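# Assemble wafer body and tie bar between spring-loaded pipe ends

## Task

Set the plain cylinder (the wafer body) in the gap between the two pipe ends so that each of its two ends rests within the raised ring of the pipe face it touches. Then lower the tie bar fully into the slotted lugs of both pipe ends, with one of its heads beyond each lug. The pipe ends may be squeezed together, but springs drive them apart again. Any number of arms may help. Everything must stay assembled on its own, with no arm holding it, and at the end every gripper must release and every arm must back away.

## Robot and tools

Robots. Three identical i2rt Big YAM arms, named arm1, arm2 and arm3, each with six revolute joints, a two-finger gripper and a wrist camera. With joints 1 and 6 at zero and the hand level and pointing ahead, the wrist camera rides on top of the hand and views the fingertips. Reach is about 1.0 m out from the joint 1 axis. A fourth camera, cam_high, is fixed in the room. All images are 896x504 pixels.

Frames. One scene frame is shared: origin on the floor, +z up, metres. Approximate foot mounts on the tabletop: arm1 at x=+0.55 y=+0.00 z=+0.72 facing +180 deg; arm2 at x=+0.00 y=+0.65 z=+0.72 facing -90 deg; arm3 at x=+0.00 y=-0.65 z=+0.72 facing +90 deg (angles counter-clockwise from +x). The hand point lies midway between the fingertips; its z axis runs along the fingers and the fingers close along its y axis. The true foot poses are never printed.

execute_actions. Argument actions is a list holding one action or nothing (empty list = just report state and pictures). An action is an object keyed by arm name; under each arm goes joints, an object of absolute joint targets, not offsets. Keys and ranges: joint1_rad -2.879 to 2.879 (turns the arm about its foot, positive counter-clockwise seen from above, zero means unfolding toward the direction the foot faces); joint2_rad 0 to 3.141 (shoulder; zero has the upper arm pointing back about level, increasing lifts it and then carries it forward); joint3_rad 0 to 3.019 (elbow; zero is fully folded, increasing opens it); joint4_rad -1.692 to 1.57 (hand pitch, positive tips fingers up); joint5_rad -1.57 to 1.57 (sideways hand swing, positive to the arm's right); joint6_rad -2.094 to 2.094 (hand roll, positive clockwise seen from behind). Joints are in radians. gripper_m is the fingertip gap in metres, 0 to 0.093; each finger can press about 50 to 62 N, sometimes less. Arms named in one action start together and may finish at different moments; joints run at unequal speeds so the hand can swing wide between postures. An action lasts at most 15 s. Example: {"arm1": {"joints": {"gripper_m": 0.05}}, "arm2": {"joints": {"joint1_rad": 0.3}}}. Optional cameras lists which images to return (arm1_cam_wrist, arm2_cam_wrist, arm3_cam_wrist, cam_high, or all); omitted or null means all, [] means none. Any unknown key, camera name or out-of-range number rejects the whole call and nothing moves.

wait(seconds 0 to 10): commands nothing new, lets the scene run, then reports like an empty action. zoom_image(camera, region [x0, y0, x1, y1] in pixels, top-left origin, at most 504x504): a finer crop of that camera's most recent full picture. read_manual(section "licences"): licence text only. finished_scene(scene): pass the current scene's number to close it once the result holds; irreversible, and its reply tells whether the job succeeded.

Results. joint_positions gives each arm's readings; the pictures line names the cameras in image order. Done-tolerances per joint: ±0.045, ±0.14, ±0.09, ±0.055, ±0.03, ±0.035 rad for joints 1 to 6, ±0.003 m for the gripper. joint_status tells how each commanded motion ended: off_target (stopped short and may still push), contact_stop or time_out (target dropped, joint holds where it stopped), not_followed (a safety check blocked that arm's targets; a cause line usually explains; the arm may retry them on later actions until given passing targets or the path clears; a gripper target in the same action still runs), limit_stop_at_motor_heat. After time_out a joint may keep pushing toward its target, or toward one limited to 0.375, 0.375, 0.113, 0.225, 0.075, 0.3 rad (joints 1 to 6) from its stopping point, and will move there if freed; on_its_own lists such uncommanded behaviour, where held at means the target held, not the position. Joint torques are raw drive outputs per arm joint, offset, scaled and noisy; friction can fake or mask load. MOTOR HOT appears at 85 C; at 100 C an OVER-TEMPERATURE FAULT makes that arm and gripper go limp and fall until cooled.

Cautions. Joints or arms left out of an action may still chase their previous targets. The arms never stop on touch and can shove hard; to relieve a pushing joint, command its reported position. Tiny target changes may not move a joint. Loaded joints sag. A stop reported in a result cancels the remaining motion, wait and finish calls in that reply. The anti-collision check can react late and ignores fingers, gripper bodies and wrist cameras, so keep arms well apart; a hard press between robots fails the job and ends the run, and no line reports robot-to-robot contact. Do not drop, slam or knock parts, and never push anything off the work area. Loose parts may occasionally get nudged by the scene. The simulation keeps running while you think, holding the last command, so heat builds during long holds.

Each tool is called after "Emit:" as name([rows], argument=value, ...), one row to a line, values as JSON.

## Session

Emit:
execute_actions(actions=[])

Scene clock: 0.00 s.
Joint torques (N m, as the arm reports them, + toward a larger angle): no reading
arm1.joint_positions: joint1_rad=+0.027 joint2_rad=+0.494 joint3_rad=+1.421 joint4_rad=-1.260 joint5_rad=-0.229 joint6_rad=-0.495 gripper_m=+0.094
arm1.joint_status: not commanded
arm1.hand: x=+0.3751 y=-0.0392 z=+1.3923 quat_wxyz=(+0.028, -0.760, -0.280, +0.586) (m; scene frame)
arm2.joint_positions: joint1_rad=-0.232 joint2_rad=+0.564 joint3_rad=+1.337 joint4_rad=-1.533 joint5_rad=-0.113 joint6_rad=+0.251 gripper_m=+0.095
arm2.joint_status: not commanded
arm2.hand: x=-0.0344 y=+0.4574 z=+1.2991 quat_wxyz=(-0.308, -0.786, -0.477, +0.243) (m; scene frame)
arm3.joint_positions: joint1_rad=+0.433 joint2_rad=+0.568 joint3_rad=+1.430 joint4_rad=-1.279 joint5_rad=+0.150 joint6_rad=+0.169 gripper_m=+0.094
arm3.joint_status: not commanded
arm3.hand: x=-0.0780 y=-0.4423 z=+1.3249 quat_wxyz=(-0.295, +0.655, -0.528, -0.453) (m; scene frame)
pictures: arm1_cam_wrist, arm2_cam_wrist, arm3_cam_wrist, cam_high
Images, in order (width x height): arm1_cam_wrist 896x504, arm2_cam_wrist 896x504, arm3_cam_wrist 896x504, cam_high 896x504.

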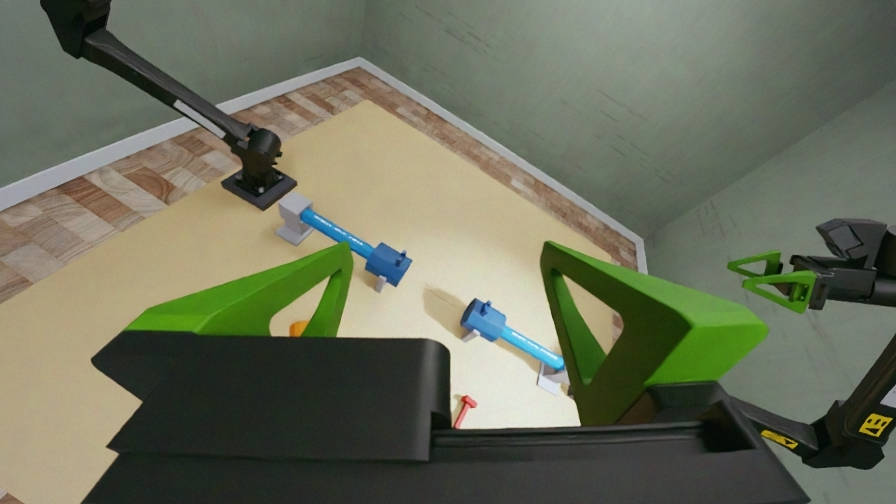

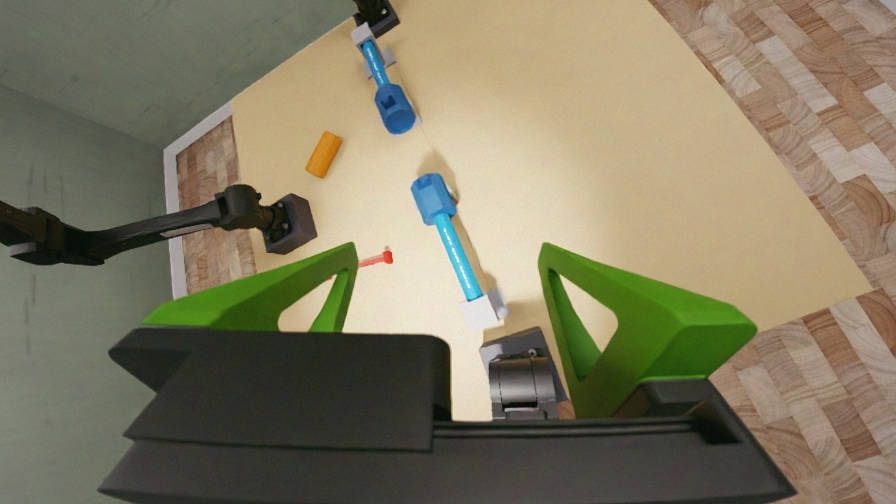

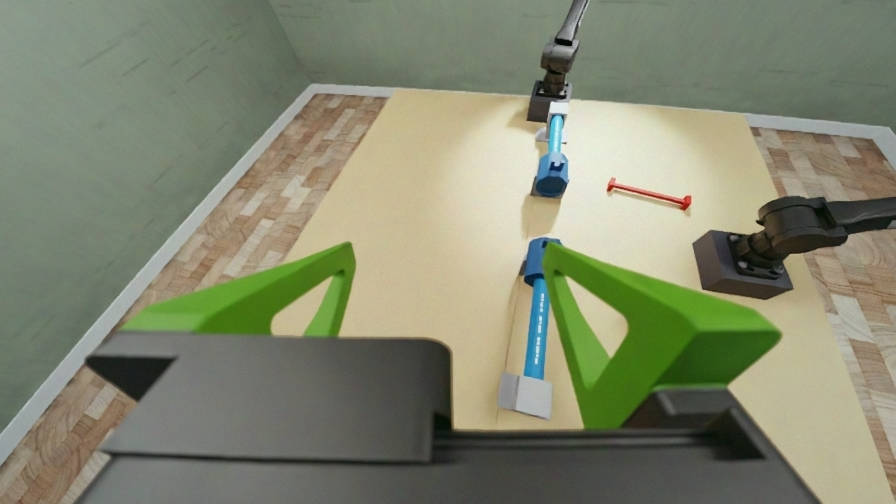

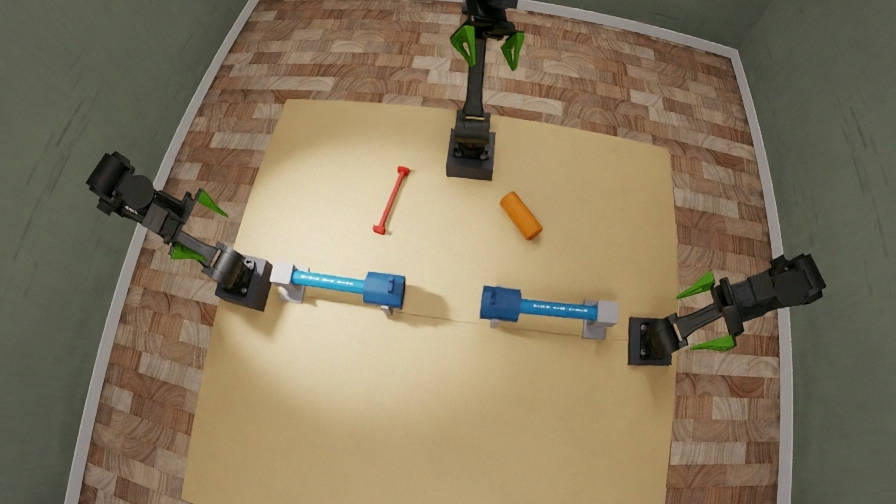

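Emit:
execute_actions([
  {"arm1":{"joints":{"joint1_rad":0.727,"joint2_rad":1.305,"joint3_rad":0.595,"joint4_rad":-0.84,"joint5_rad":0,"joint6_rad":0.0}},"arm2":{"joints":{"joint1_rad":0.143,"joint2_rad":1.03,"joint3_rad":0.462,"joint4_rad":-0.305,"joint5_rad":0,"joint6_rad":0,"gripper_m":0.065}},"arm3":{"joints":{"joint1_rad":-0.175,"joint2_rad":1.08,"joint3_rad":0.705,"joint4_rad":-0.485,"joint5_rad":0,"joint6_rad":0,"gripper_m":0.065}}},
])

Scene clock: 13.00 s.
Joint torques (N m, as the arm reports them, + toward a larger angle): arm1=[ 1.62 -7.85  8.65  0.42  0.17  0.2 ] | arm2=[-0.43 -6.32  8.76  2.24  0.17 -0.13] | arm3=[-1.26 -8.7   9.33  2.35  0.01 -0.31]
arm1.joint_positions: joint1_rad=+0.718 joint2_rad=+1.301 joint3_rad=+0.588 joint4_rad=-0.855 joint5_rad=-0.002 joint6_rad=-0.012 gripper_m=+0.094
arm1.joint_status: all done
arm1.hand: x=+0.3479 y=-0.1876 z=+0.8163 quat_wxyz=(-0.009, -0.928, -0.372, +0.005) (m; scene frame)
arm2.joint_positions: joint1_rad=+0.139 joint2_rad=+1.044 joint3_rad=+0.462 joint4_rad=-0.331 joint5_rad=-0.001 joint6_rad=+0.015 gripper_m=+0.065
arm2.joint_status: all done
arm2.hand: x=+0.0332 y=+0.2909 z=+0.8962 quat_wxyz=(-0.238, -0.644, -0.696, +0.211) (m; scene frame)
arm3.joint_positions: joint1_rad=-0.172 joint2_rad=+1.079 joint3_rad=+0.698 joint4_rad=-0.507 joint5_rad=+0.000 joint6_rad=+0.014 gripper_m=+0.065
arm3.joint_status: all done
arm3.hand: x=+0.0512 y=-0.2383 z=+0.9040 quat_wxyz=(-0.248, +0.620, -0.712, -0.216) (m; scene frame)
pictures: arm1_cam_wrist, arm2_cam_wrist, arm3_cam_wrist, cam_high
Images, in order (width x height): arm1_cam_wrist 896x504, arm2_cam_wrist 896x504, arm3_cam_wrist 896x504, cam_high 896x504.

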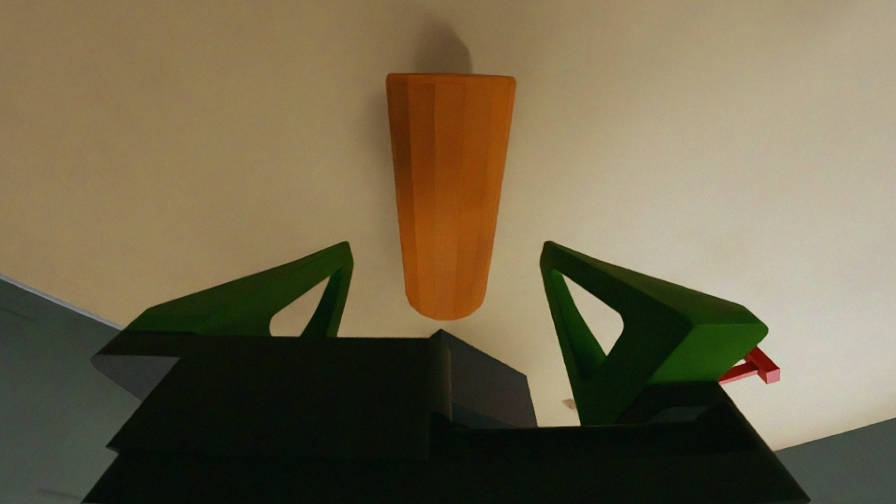

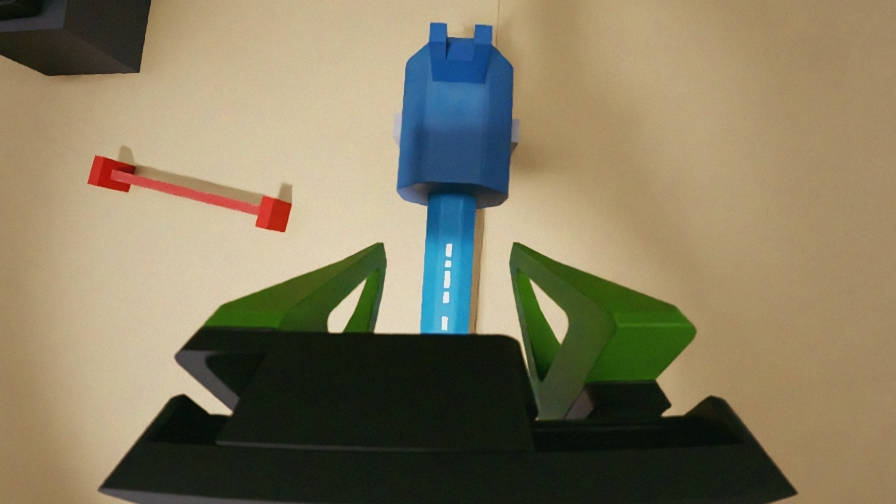

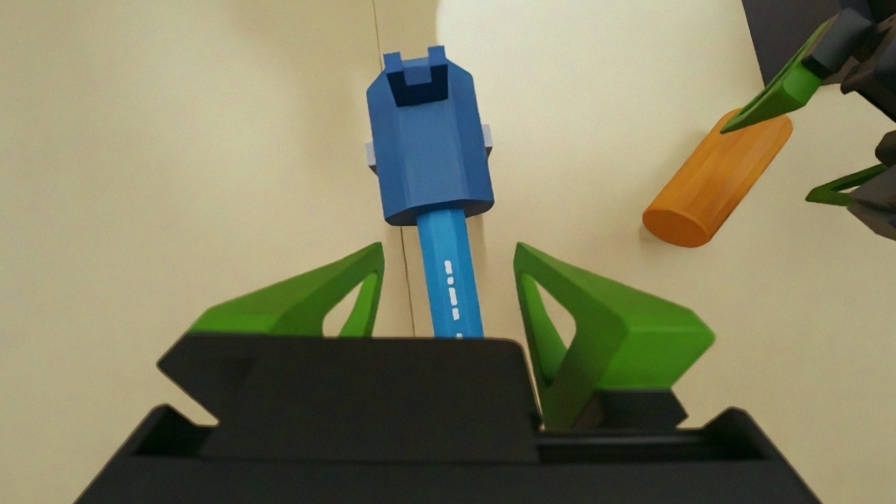

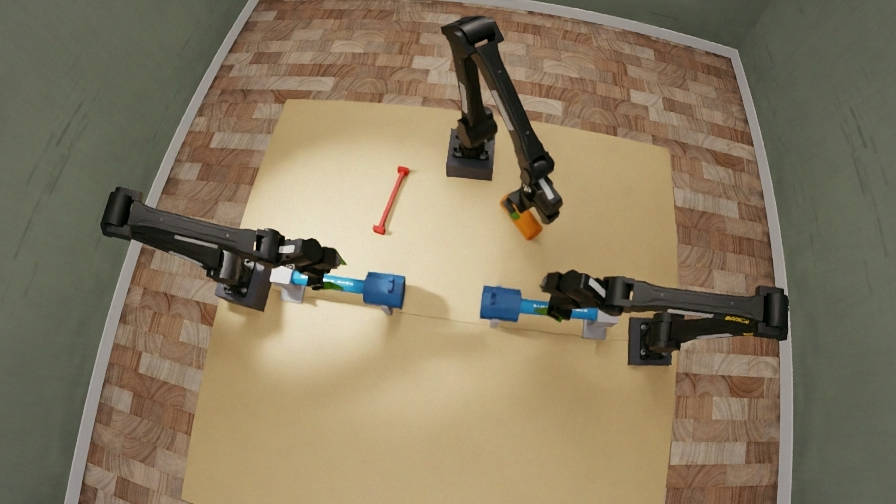

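Emit:
execute_actions([
  {"arm1":{"joints":{"joint2_rad":1.472,"joint3_rad":0.522,"joint4_rad":-0.597,"joint6_rad":0.03}},"arm2":{"joints":{"joint2_rad":1.3,"joint3_rad":0.382,"joint4_rad":0.05}},"arm3":{"joints":{"joint1_rad":-0.16,"joint2_rad":1.228,"joint3_rad":0.583,"joint4_rad":-0.22}}},
], cameras=[])

Emit:
execute_actions([
  {"arm1":{"joints":{"gripper_m":0.04}}},
])

Scene clock: 18.53 s.
Joint torques (N m, as the arm reports them, + toward a larger angle): arm1=[ 1.63 -9.62  6.63  0.69  0.19  0.24] | arm2=[-0.45 -6.83  7.09  2.28  0.17 -0.12] | arm3=[  0.21 -10.45   8.85   2.36   0.01  -0.3 ]
arm1.joint_positions: joint1_rad=+0.718 joint2_rad=+1.480 joint3_rad=+0.512 joint4_rad=-0.612 joint5_rad=-0.002 joint6_rad=+0.018 gripper_m=+0.094
arm1.joint_status: all done
arm1.hand: x=+0.3525 y=-0.1843 z=+0.7516 quat_wxyz=(-0.006, -0.934, -0.358, -0.001) (m; scene frame)
arm2.joint_positions: joint1_rad=+0.139 joint2_rad=+1.298 joint3_rad=+0.379 joint4_rad=+0.024 joint5_rad=-0.001 joint6_rad=+0.015 gripper_m=+0.065
arm2.joint_status: all done
arm2.hand: x=+0.0344 y=+0.2805 z=+0.8264 quat_wxyz=(-0.244, -0.642, -0.694, +0.216) (m; scene frame)
arm3.joint_positions: joint1_rad=-0.172 joint2_rad=+1.236 joint3_rad=+0.566 joint4_rad=-0.242 joint5_rad=+0.000 joint6_rad=+0.014 gripper_m=+0.065
arm3.joint_status: all done
arm3.hand: x=+0.0516 y=-0.2410 z=+0.8190 quat_wxyz=(-0.239, +0.623, -0.715, -0.208) (m; scene frame)
pictures: none
No camera images: the call's "cameras" was empty. Leave "cameras" out to get every camera's image.

Scene clock: 19.13 s.
Joint torques (N m, as the arm reports them, + toward a larger angle): arm1=[ 1.83 -9.67  6.98  0.35  0.19  0.24] | arm2=[-0.46 -6.89  7.1   2.27  0.17 -0.12] | arm3=[  0.23 -10.4    8.86   2.32   0.01  -0.3 ]
arm1.joint_positions: joint1_rad=+0.718 joint2_rad=+1.480 joint3_rad=+0.512 joint4_rad=-0.610 joint5_rad=-0.002 joint6_rad=+0.020 gripper_m=+0.063
arm1.joint_status: gripper_m off_target (ended at +0.063, target +0.040)
arm1.hand: x=+0.3522 y=-0.1846 z=+0.7516 quat_wxyz=(-0.007, -0.934, -0.357, +0.000) (m; scene frame)
arm2.joint_positions: joint1_rad=+0.139 joint2_rad=+1.298 joint3_rad=+0.379 joint4_rad=+0.024 joint5_rad=-0.001 joint6_rad=+0.015 gripper_m=+0.065
arm2.joint_status: not commanded
arm2.hand: x=+0.0344 y=+0.2805 z=+0.8264 quat_wxyz=(-0.244, -0.642, -0.694, +0.216) (m; scene frame)
arm3.joint_positions: joint1_rad=-0.172 joint2_rad=+1.236 joint3_rad=+0.566 joint4_rad=-0.242 joint5_rad=+0.000 joint6_rad=+0.014 gripper_m=+0.065
arm3.joint_status: not commanded
arm3.hand: x=+0.0516 y=-0.2410 z=+0.8190 quat_wxyz=(-0.239, +0.623, -0.715, -0.208) (m; scene frame)
pictures: arm1_cam_wrist, arm2_cam_wrist, arm3_cam_wrist, cam_high
Images, in order (width x height): arm1_cam_wrist 896x504, arm2_cam_wrist 896x504, arm3_cam_wrist 896x504, cam_high 896x504.

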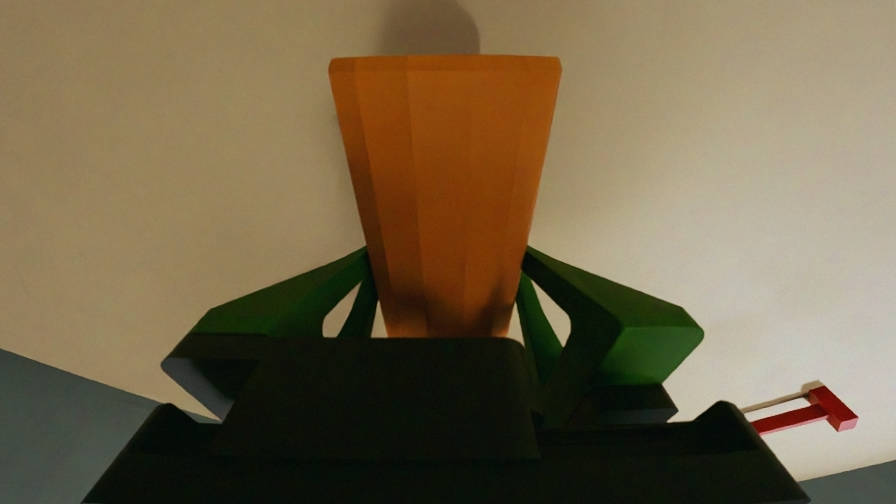

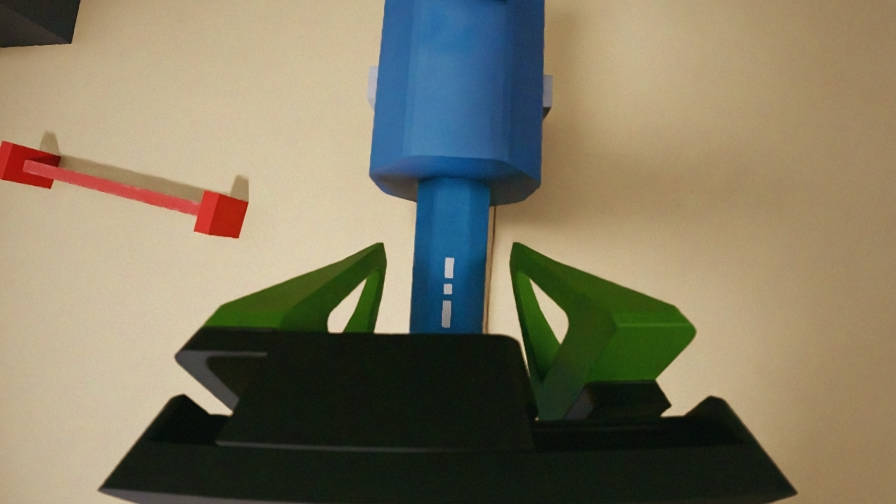

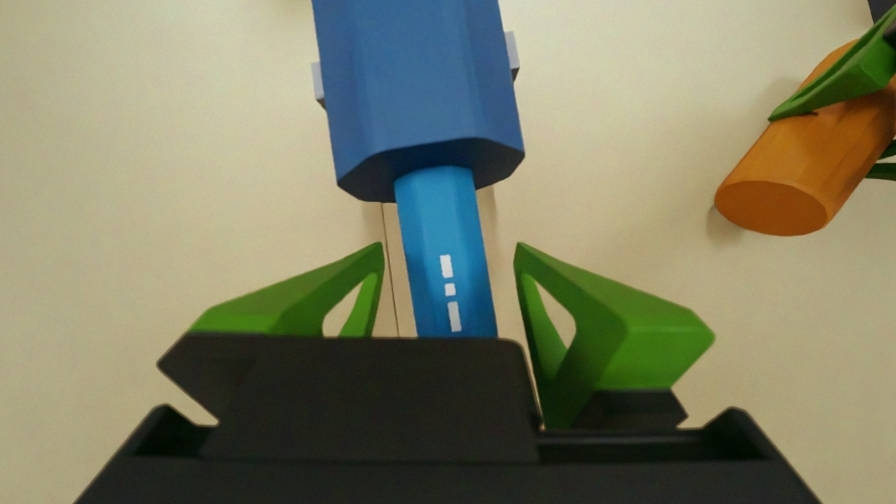

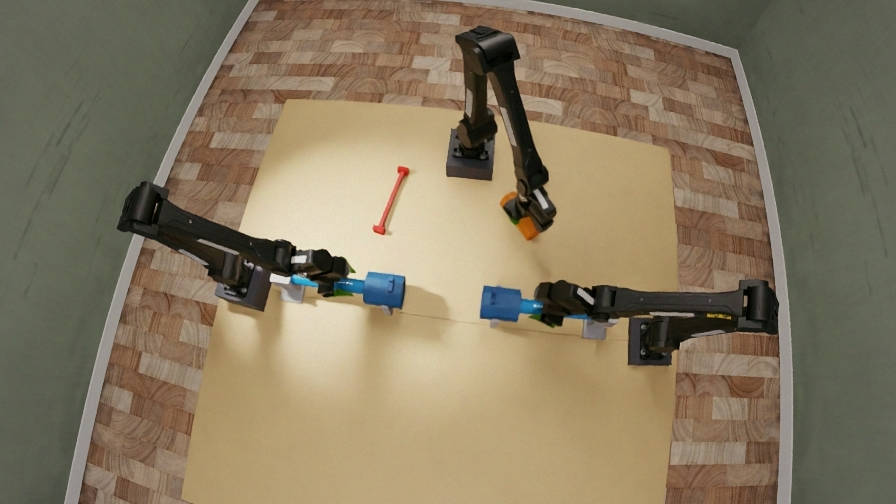

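Emit:
execute_actions([
  {"arm1":{"joints":{"joint1_rad":-0.093,"joint2_rad":1.24,"joint3_rad":0.62,"joint4_rad":-0.54,"joint5_rad":-0.05,"joint6_rad":-1.66}},"arm2":{"joints":{"joint1_rad":0.122,"joint2_rad":1.385,"joint3_rad":0.47,"joint4_rad":0.065,"gripper_m":0.06}},"arm3":{"joints":{"joint1_rad":-0.145,"joint2_rad":1.325,"joint3_rad":0.68,"joint4_rad":-0.195,"gripper_m":0.06}}},
], cameras=[])

Emit:
execute_actions([
  {"arm1":{"joints":{"joint2_rad":1.62,"joint3_rad":0.836,"joint4_rad":-0.11}}},
], cameras=[])

Emit:
execute_actions([
  {"arm2":{"joints":{"joint2_rad":1.47,"joint3_rad":0.554,"joint4_rad":0.077}},"arm3":{"joints":{"joint1_rad":-0.135,"joint2_rad":1.43,"joint3_rad":0.78,"joint4_rad":-0.17}}},
])

Emit:
zoom_image(camera="cam_high", region=[380, 260, 510, 330])

Scene clock: 32.53 s.
Joint torques (N m, as the arm reports them, + toward a larger angle): arm1=[ 0.23 -8.51 11.1   1.05 -0.05  0.04] | arm2=[-1.85 -7.46  8.99  2.2   0.17 -0.12] | arm3=[ -0.03 -10.81  10.51   2.3    0.01  -0.28]
arm1.joint_positions: joint1_rad=-0.085 joint2_rad=+1.242 joint3_rad=+0.594 joint4_rad=-0.549 joint5_rad=-0.049 joint6_rad=-1.647 gripper_m=+0.063
arm1.joint_status: all done
arm1.hand: x=+0.1922 y=+0.0119 z=+0.8469 quat_wxyz=(+0.119, -0.684, -0.705, +0.147) (m; scene frame)
arm2.joint_positions: joint1_rad=+0.133 joint2_rad=+1.375 joint3_rad=+0.439 joint4_rad=+0.041 joint5_rad=-0.001 joint6_rad=+0.015 gripper_m=+0.060
arm2.joint_status: all done
arm2.hand: x=+0.0339 y=+0.2563 z=+0.8237 quat_wxyz=(-0.243, -0.644, -0.692, +0.217) (m; scene frame)
arm3.joint_positions: joint1_rad=-0.155 joint2_rad=+1.321 joint3_rad=+0.640 joint4_rad=-0.216 joint5_rad=+0.000 joint6_rad=+0.013 gripper_m=+0.060
arm3.joint_status: all done
arm3.hand: x=+0.0483 y=-0.2072 z=+0.8216 quat_wxyz=(-0.243, +0.628, -0.708, -0.215) (m; scene frame)
pictures: none
No camera images: the call's "cameras" was empty. Leave "cameras" out to get every camera's image.

Scene clock: 33.73 s.
Joint torques (N m, as the arm reports them, + toward a larger angle): arm1=[  0.09 -15.58  10.53   2.28  -0.06   0.07] | arm2=[-1.88 -7.44  8.99  2.2   0.17 -0.12] | arm3=[ -0.03 -10.88  10.5    2.3    0.01  -0.28]
arm1.joint_positions: joint1_rad=-0.085 joint2_rad=+1.638 joint3_rad=+0.806 joint4_rad=-0.139 joint5_rad=-0.049 joint6_rad=-1.649 gripper_m=+0.063
arm1.joint_status: all done
arm1.hand: x=+0.0394 y=+0.0195 z=+0.8141 quat_wxyz=(+0.202, -0.663, -0.687, +0.218) (m; scene frame)
arm2.joint_positions: joint1_rad=+0.133 joint2_rad=+1.375 joint3_rad=+0.439 joint4_rad=+0.041 joint5_rad=-0.001 joint6_rad=+0.015 gripper_m=+0.060
arm2.joint_status: not commanded
arm2.hand: x=+0.0339 y=+0.2563 z=+0.8237 quat_wxyz=(-0.243, -0.644, -0.692, +0.217) (m; scene frame)
arm3.joint_positions: joint1_rad=-0.155 joint2_rad=+1.321 joint3_rad=+0.640 joint4_rad=-0.216 joint5_rad=+0.000 joint6_rad=+0.013 gripper_m=+0.060
arm3.joint_status: not commanded
arm3.hand: x=+0.0483 y=-0.2072 z=+0.8216 quat_wxyz=(-0.243, +0.628, -0.708, -0.215) (m; scene frame)
pictures: none
No camera images: the call's "cameras" was empty. Leave "cameras" out to get every camera's image.

Scene clock: 34.43 s.
Joint torques (N m, as the arm reports them, + toward a larger angle): arm1=[  0.49 -16.02  10.57   2.12  -0.04   0.03] | arm2=[-1.79 -7.94 10.15  2.43  0.11 -0.12] | arm3=[  0.18 -10.68  11.81   3.13   0.02  -0.2 ]
arm1.joint_positions: joint1_rad=-0.085 joint2_rad=+1.638 joint3_rad=+0.806 joint4_rad=-0.139 joint5_rad=-0.049 joint6_rad=-1.649 gripper_m=+0.063
arm1.joint_status: not commanded
arm1.hand: x=+0.0394 y=+0.0195 z=+0.8141 quat_wxyz=(+0.202, -0.663, -0.687, +0.218) (m; scene frame)
arm2.joint_positions: joint1_rad=+0.132 joint2_rad=+1.450 joint3_rad=+0.506 joint4_rad=+0.047 joint5_rad=+0.001 joint6_rad=+0.015 gripper_m=+0.060
arm2.joint_status: all done
arm2.hand: x=+0.0357 y=+0.2302 z=+0.8211 quat_wxyz=(-0.242, -0.645, -0.692, +0.217) (m; scene frame)
arm3.joint_positions: joint1_rad=-0.148 joint2_rad=+1.406 joint3_rad=+0.723 joint4_rad=-0.211 joint5_rad=-0.001 joint6_rad=+0.005 gripper_m=+0.060
arm3.joint_status: all done
arm3.hand: x=+0.0484 y=-0.1744 z=+0.8219 quat_wxyz=(-0.244, +0.633, -0.702, -0.216) (m; scene frame)
pictures: arm1_cam_wrist, arm2_cam_wrist, arm3_cam_wrist, cam_high
Images, in order (width x height): arm1_cam_wrist 896x504, arm2_cam_wrist 896x504, arm3_cam_wrist 896x504, cam_high 896x504.

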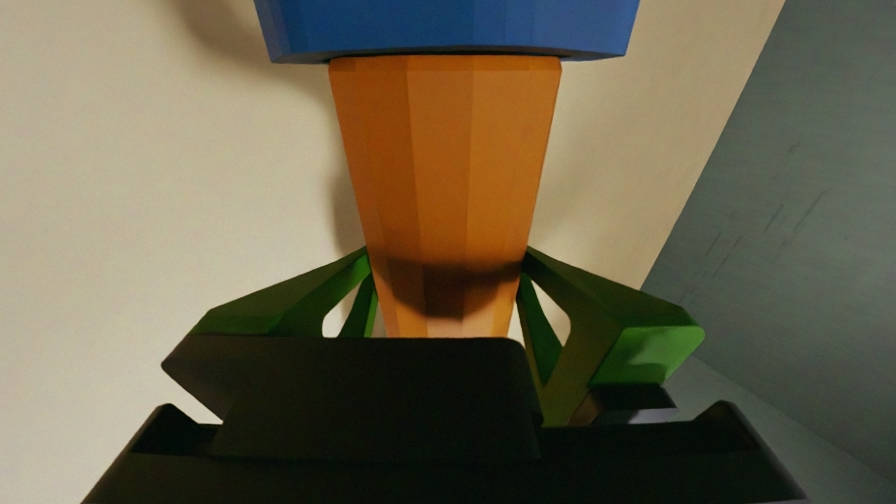

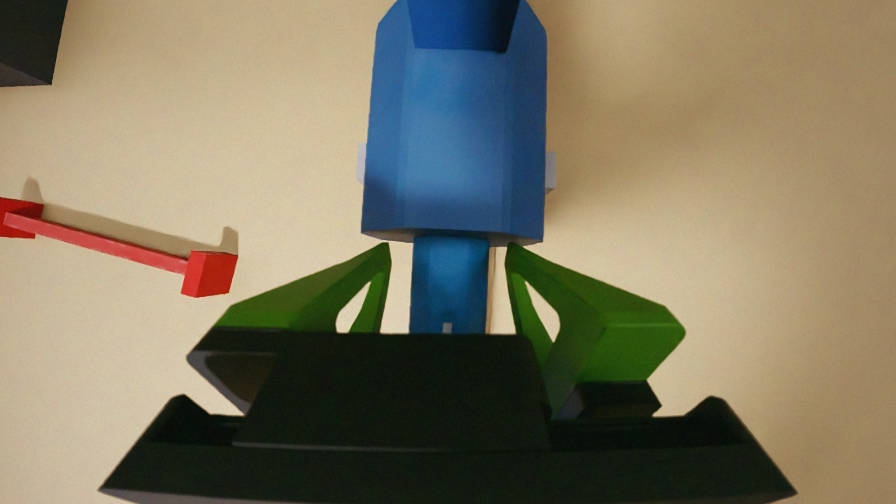

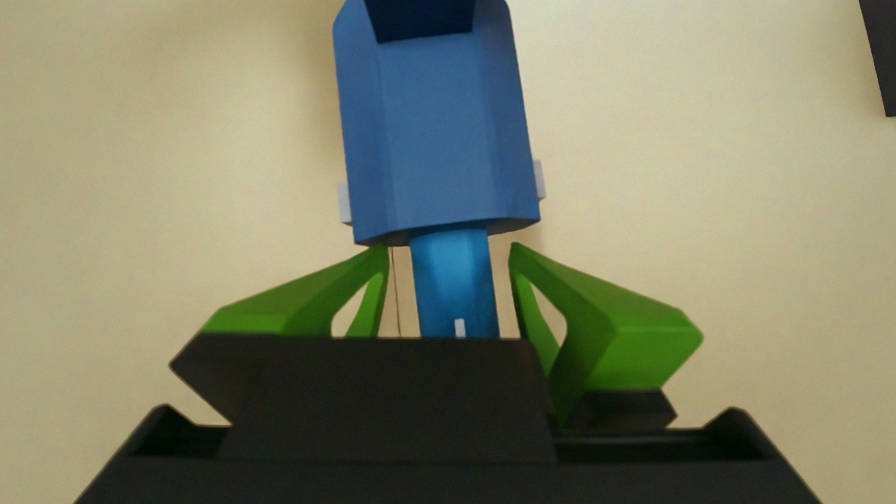

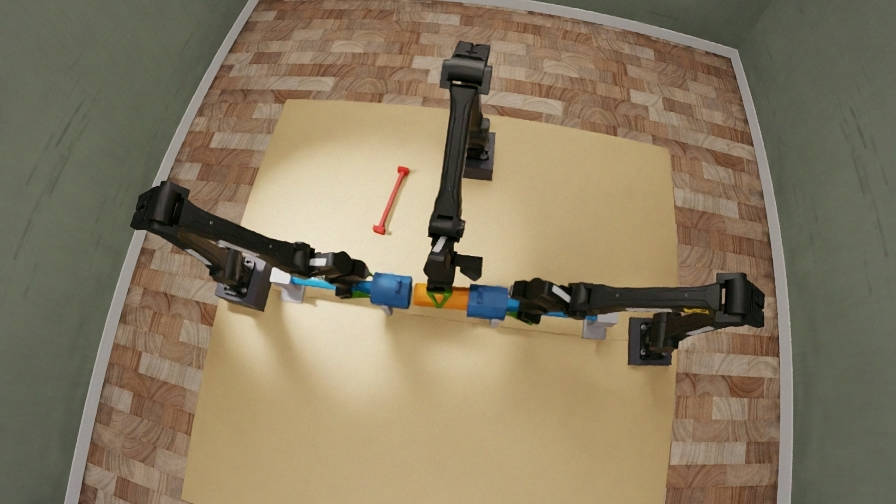

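Region (380, 260, 510, 330) of cam_high's 896x504 image, scaled by 3.877, with more detail than that image has; it fills the top 271 rows of this view, and the rest is white.

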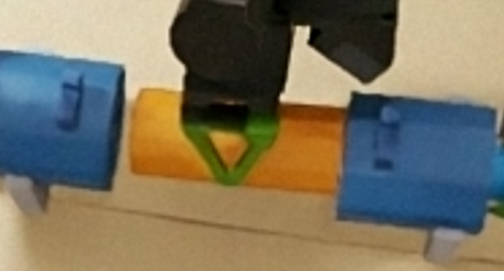

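Emit:
execute_actions([
  {"arm1":{"joints":{"joint4_rad":-0.098,"joint5_rad":-0.013}}},
], cameras=["arm1_cam_wrist","cam_high"])

Emit:
zoom_image(camera="cam_high", region=[380, 260, 510, 330])

Scene clock: 40.63 s.
Joint torques (N m, as the arm reports them, + toward a larger angle): arm1=[  0.4  -15.81  10.6    2.31   0.15   0.04] | arm2=[-1.8  -7.95 10.14  2.42  0.1  -0.12] | arm3=[  0.24 -10.58  11.81   3.12   0.02  -0.21]
arm1.joint_positions: joint1_rad=-0.085 joint2_rad=+1.638 joint3_rad=+0.806 joint4_rad=-0.127 joint5_rad=-0.016 joint6_rad=-1.649 gripper_m=+0.063
arm1.joint_status: all done
arm1.hand: x=+0.0371 y=+0.0253 z=+0.8155 quat_wxyz=(+0.216, -0.666, -0.682, +0.210) (m; scene frame)
arm2.joint_positions: joint1_rad=+0.132 joint2_rad=+1.450 joint3_rad=+0.506 joint4_rad=+0.047 joint5_rad=+0.001 joint6_rad=+0.015 gripper_m=+0.060
arm2.joint_status: not commanded
arm2.hand: x=+0.0357 y=+0.2302 z=+0.8211 quat_wxyz=(-0.242, -0.645, -0.692, +0.217) (m; scene frame)
arm3.joint_positions: joint1_rad=-0.148 joint2_rad=+1.406 joint3_rad=+0.723 joint4_rad=-0.211 joint5_rad=-0.001 joint6_rad=+0.005 gripper_m=+0.060
arm3.joint_status: not commanded
arm3.hand: x=+0.0484 y=-0.1744 z=+0.8219 quat_wxyz=(-0.244, +0.633, -0.702, -0.216) (m; scene frame)
pictures: arm1_cam_wrist, cam_high
Images, in order (width x height): arm1_cam_wrist 896x504, cam_high 896x504.

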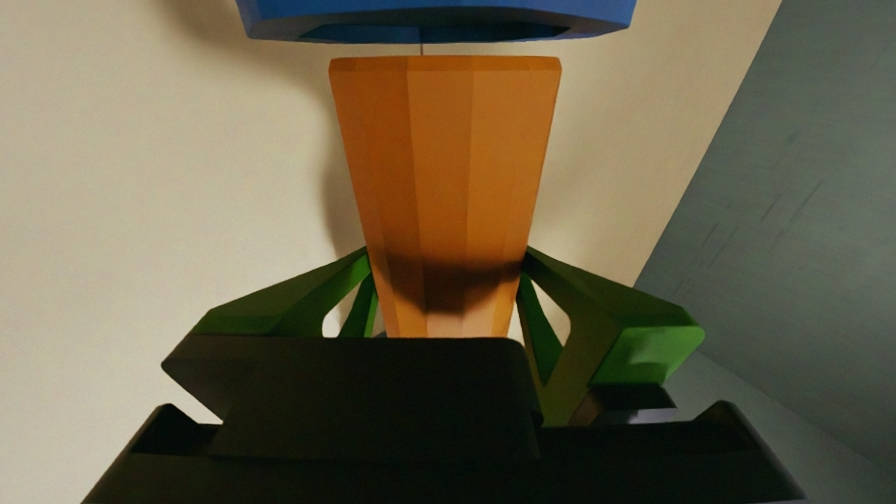

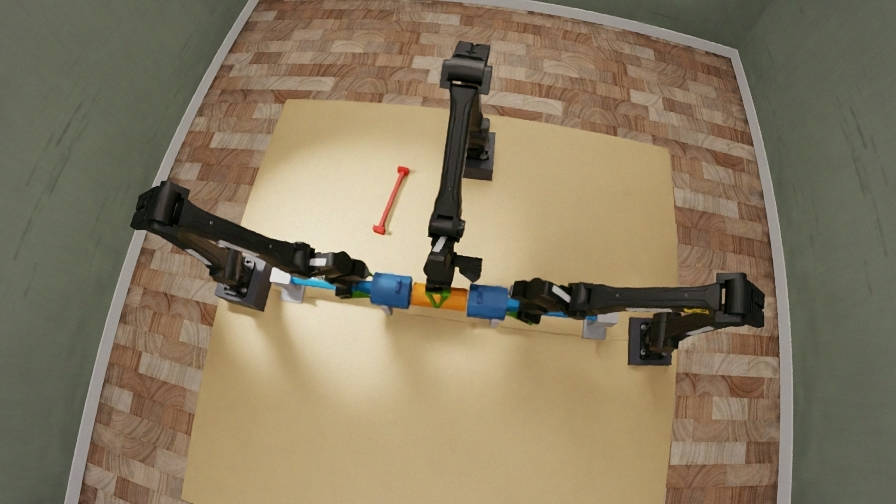

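Region (380, 260, 510, 330) of cam_high's 896x504 image, scaled by 3.877, with more detail than that image has; it fills the top 271 rows of this view, and the rest is white.

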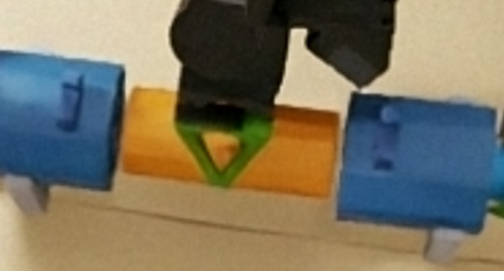

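Emit:
execute_actions([
  {"arm1":{"joints":{"joint2_rad":1.65}}},
], cameras=["arm1_cam_wrist"])

Scene clock: 44.73 s.
Joint torques (N m, as the arm reports them, + toward a larger angle): arm1=[  0.47 -15.28  10.56   2.36   0.13   0.05] | arm2=[-1.8  -7.95 10.14  2.43  0.1  -0.12] | arm3=[  0.24 -10.62  11.82   3.14   0.02  -0.21]
arm1.joint_positions: joint1_rad=-0.085 joint2_rad=+1.656 joint3_rad=+0.806 joint4_rad=-0.126 joint5_rad=-0.016 joint6_rad=-1.649 gripper_m=+0.063
arm1.joint_status: all done
arm1.hand: x=+0.0390 y=+0.0250 z=+0.8067 quat_wxyz=(+0.210, -0.667, -0.684, +0.205) (m; scene frame)
arm2.joint_positions: joint1_rad=+0.132 joint2_rad=+1.450 joint3_rad=+0.506 joint4_rad=+0.047 joint5_rad=+0.001 joint6_rad=+0.015 gripper_m=+0.060
arm2.joint_status: not commanded
arm2.hand: x=+0.0357 y=+0.2302 z=+0.8211 quat_wxyz=(-0.242, -0.645, -0.692, +0.217) (m; scene frame)
arm3.joint_positions: joint1_rad=-0.148 joint2_rad=+1.406 joint3_rad=+0.723 joint4_rad=-0.211 joint5_rad=-0.001 joint6_rad=+0.005 gripper_m=+0.060
arm3.joint_status: not commanded
arm3.hand: x=+0.0484 y=-0.1744 z=+0.8219 quat_wxyz=(-0.244, +0.633, -0.702, -0.216) (m; scene frame)
pictures: arm1_cam_wrist
Images, in order (width x height): arm1_cam_wrist 896x504.

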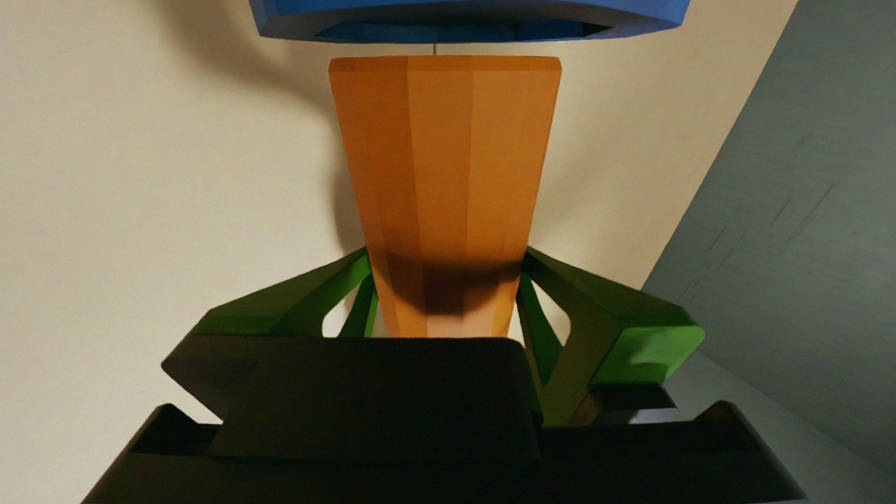

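Overshoot; back up.

Emit:
execute_actions([
  {"arm1":{"joints":{"joint2_rad":1.615}}},
], cameras=["arm1_cam_wrist"])

Scene clock: 47.03 s.
Joint torques (N m, as the arm reports them, + toward a larger angle): arm1=[  0.31 -17.92  10.49   2.17   0.15   0.05] | arm2=[-1.78 -7.94 10.15  2.43  0.1  -0.12] | arm3=[  0.31 -10.68  11.8    3.14   0.02  -0.21]
arm1.joint_positions: joint1_rad=-0.085 joint2_rad=+1.645 joint3_rad=+0.806 joint4_rad=-0.126 joint5_rad=-0.016 joint6_rad=-1.649 gripper_m=+0.063
arm1.joint_status: all done
arm1.hand: x=+0.0377 y=+0.0252 z=+0.8119 quat_wxyz=(+0.214, -0.666, -0.683, +0.208) (m; scene frame)
arm2.joint_positions: joint1_rad=+0.132 joint2_rad=+1.450 joint3_rad=+0.506 joint4_rad=+0.047 joint5_rad=+0.001 joint6_rad=+0.015 gripper_m=+0.060
arm2.joint_status: not commanded
arm2.hand: x=+0.0357 y=+0.2302 z=+0.8211 quat_wxyz=(-0.242, -0.645, -0.692, +0.217) (m; scene frame)
arm3.joint_positions: joint1_rad=-0.148 joint2_rad=+1.406 joint3_rad=+0.723 joint4_rad=-0.211 joint5_rad=-0.001 joint6_rad=+0.005 gripper_m=+0.060
arm3.joint_status: not commanded
arm3.hand: x=+0.0484 y=-0.1744 z=+0.8219 quat_wxyz=(-0.244, +0.633, -0.702, -0.216) (m; scene frame)
pictures: arm1_cam_wrist
Images, in order (width x height): arm1_cam_wrist 896x504.

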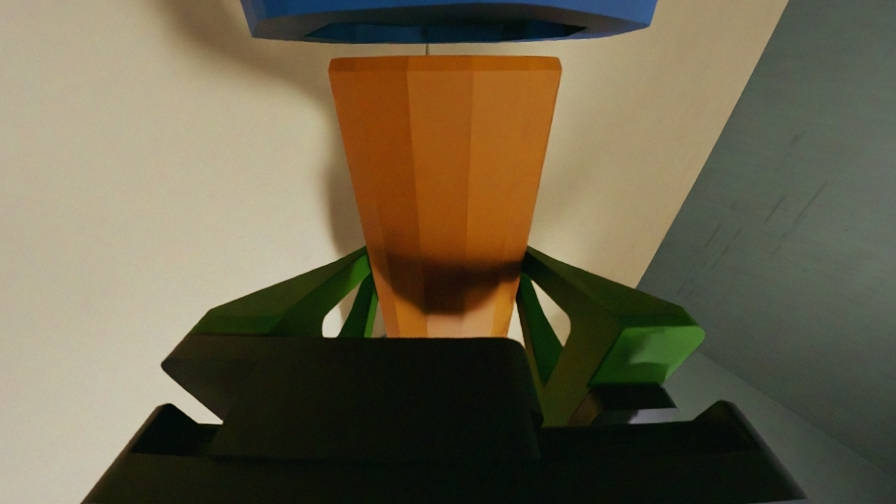

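Emit:
execute_actions([
  {"arm1":{"joints":{"joint2_rad":1.63}},"arm2":{"joints":{"joint2_rad":1.52,"joint3_rad":0.62}},"arm3":{"joints":{"joint2_rad":1.48,"joint3_rad":0.84}}},
], cameras=["arm1_cam_wrist","cam_high"])

Emit:
zoom_image(camera="cam_high", region=[380, 260, 510, 330])

Scene clock: 52.17 s.
Joint torques (N m, as the arm reports them, + toward a larger angle): arm1=[  0.63 -15.73  10.73   2.11   0.15   0.06] | arm2=[-1.77 -7.72 12.12  2.43 -0.04 -0.12] | arm3=[ 0.26 -8.52 14.6   3.23  0.19 -0.03]
arm1.joint_positions: joint1_rad=-0.085 joint2_rad=+1.644 joint3_rad=+0.806 joint4_rad=-0.125 joint5_rad=-0.017 joint6_rad=-1.652 gripper_m=+0.063
arm1.joint_status: all done
arm1.hand: x=+0.0374 y=+0.0251 z=+0.8126 quat_wxyz=(+0.215, -0.665, -0.684, +0.209) (m; scene frame)
arm2.joint_positions: joint1_rad=+0.131 joint2_rad=+1.489 joint3_rad=+0.544 joint4_rad=+0.047 joint5_rad=+0.005 joint6_rad=+0.015 gripper_m=+0.060
arm2.joint_status: all done
arm2.hand: x=+0.0359 y=+0.2158 z=+0.8192 quat_wxyz=(-0.240, -0.646, -0.691, +0.219) (m; scene frame)
arm3.joint_positions: joint1_rad=-0.148 joint2_rad=+1.426 joint3_rad=+0.746 joint4_rad=-0.213 joint5_rad=-0.005 joint6_rad=-0.013 gripper_m=+0.060
arm3.joint_status: joint3_rad time_out (moved +0.023 of +0.117); the others done
arm3.on_its_own: joint3_rad reads +0.746 and still pushes toward +0.840 since a time_out
arm3.hand: x=+0.0483 y=-0.1656 z=+0.8225 quat_wxyz=(-0.244, +0.640, -0.696, -0.216) (m; scene frame)
pictures: arm1_cam_wrist, cam_high
Images, in order (width x height): arm1_cam_wrist 896x504, cam_high 896x504.

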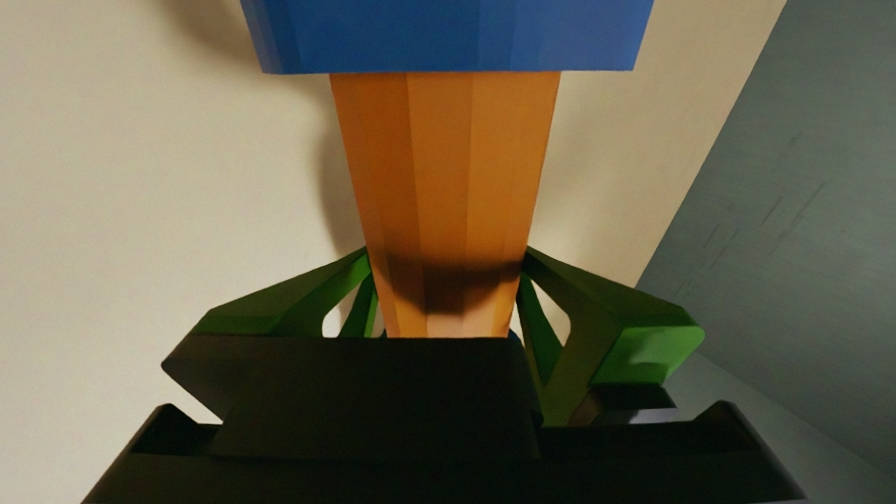

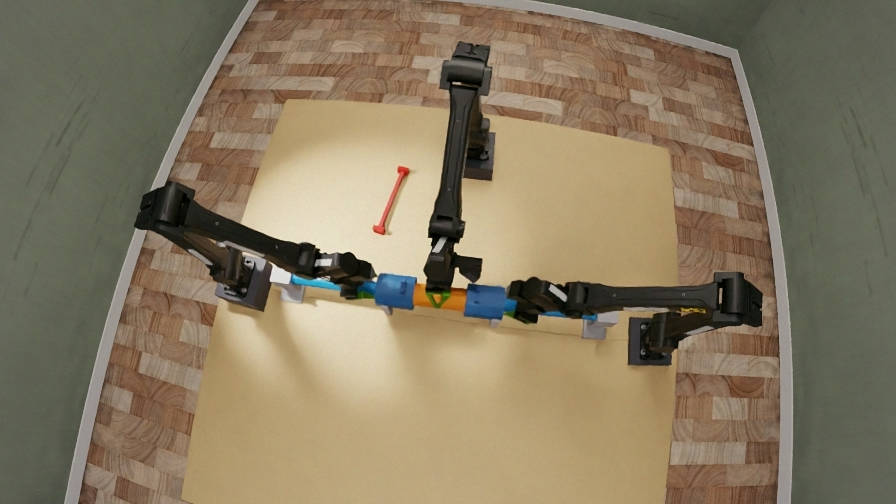

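Region (380, 260, 510, 330) of cam_high's 896x504 image, scaled by 3.877, with more detail than that image has; it fills the top 271 rows of this view, and the rest is white.

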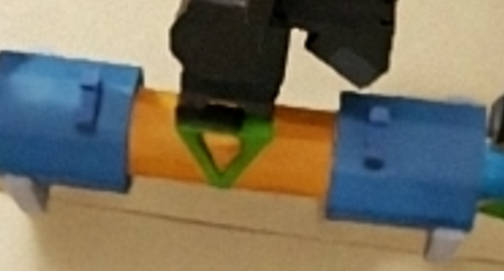

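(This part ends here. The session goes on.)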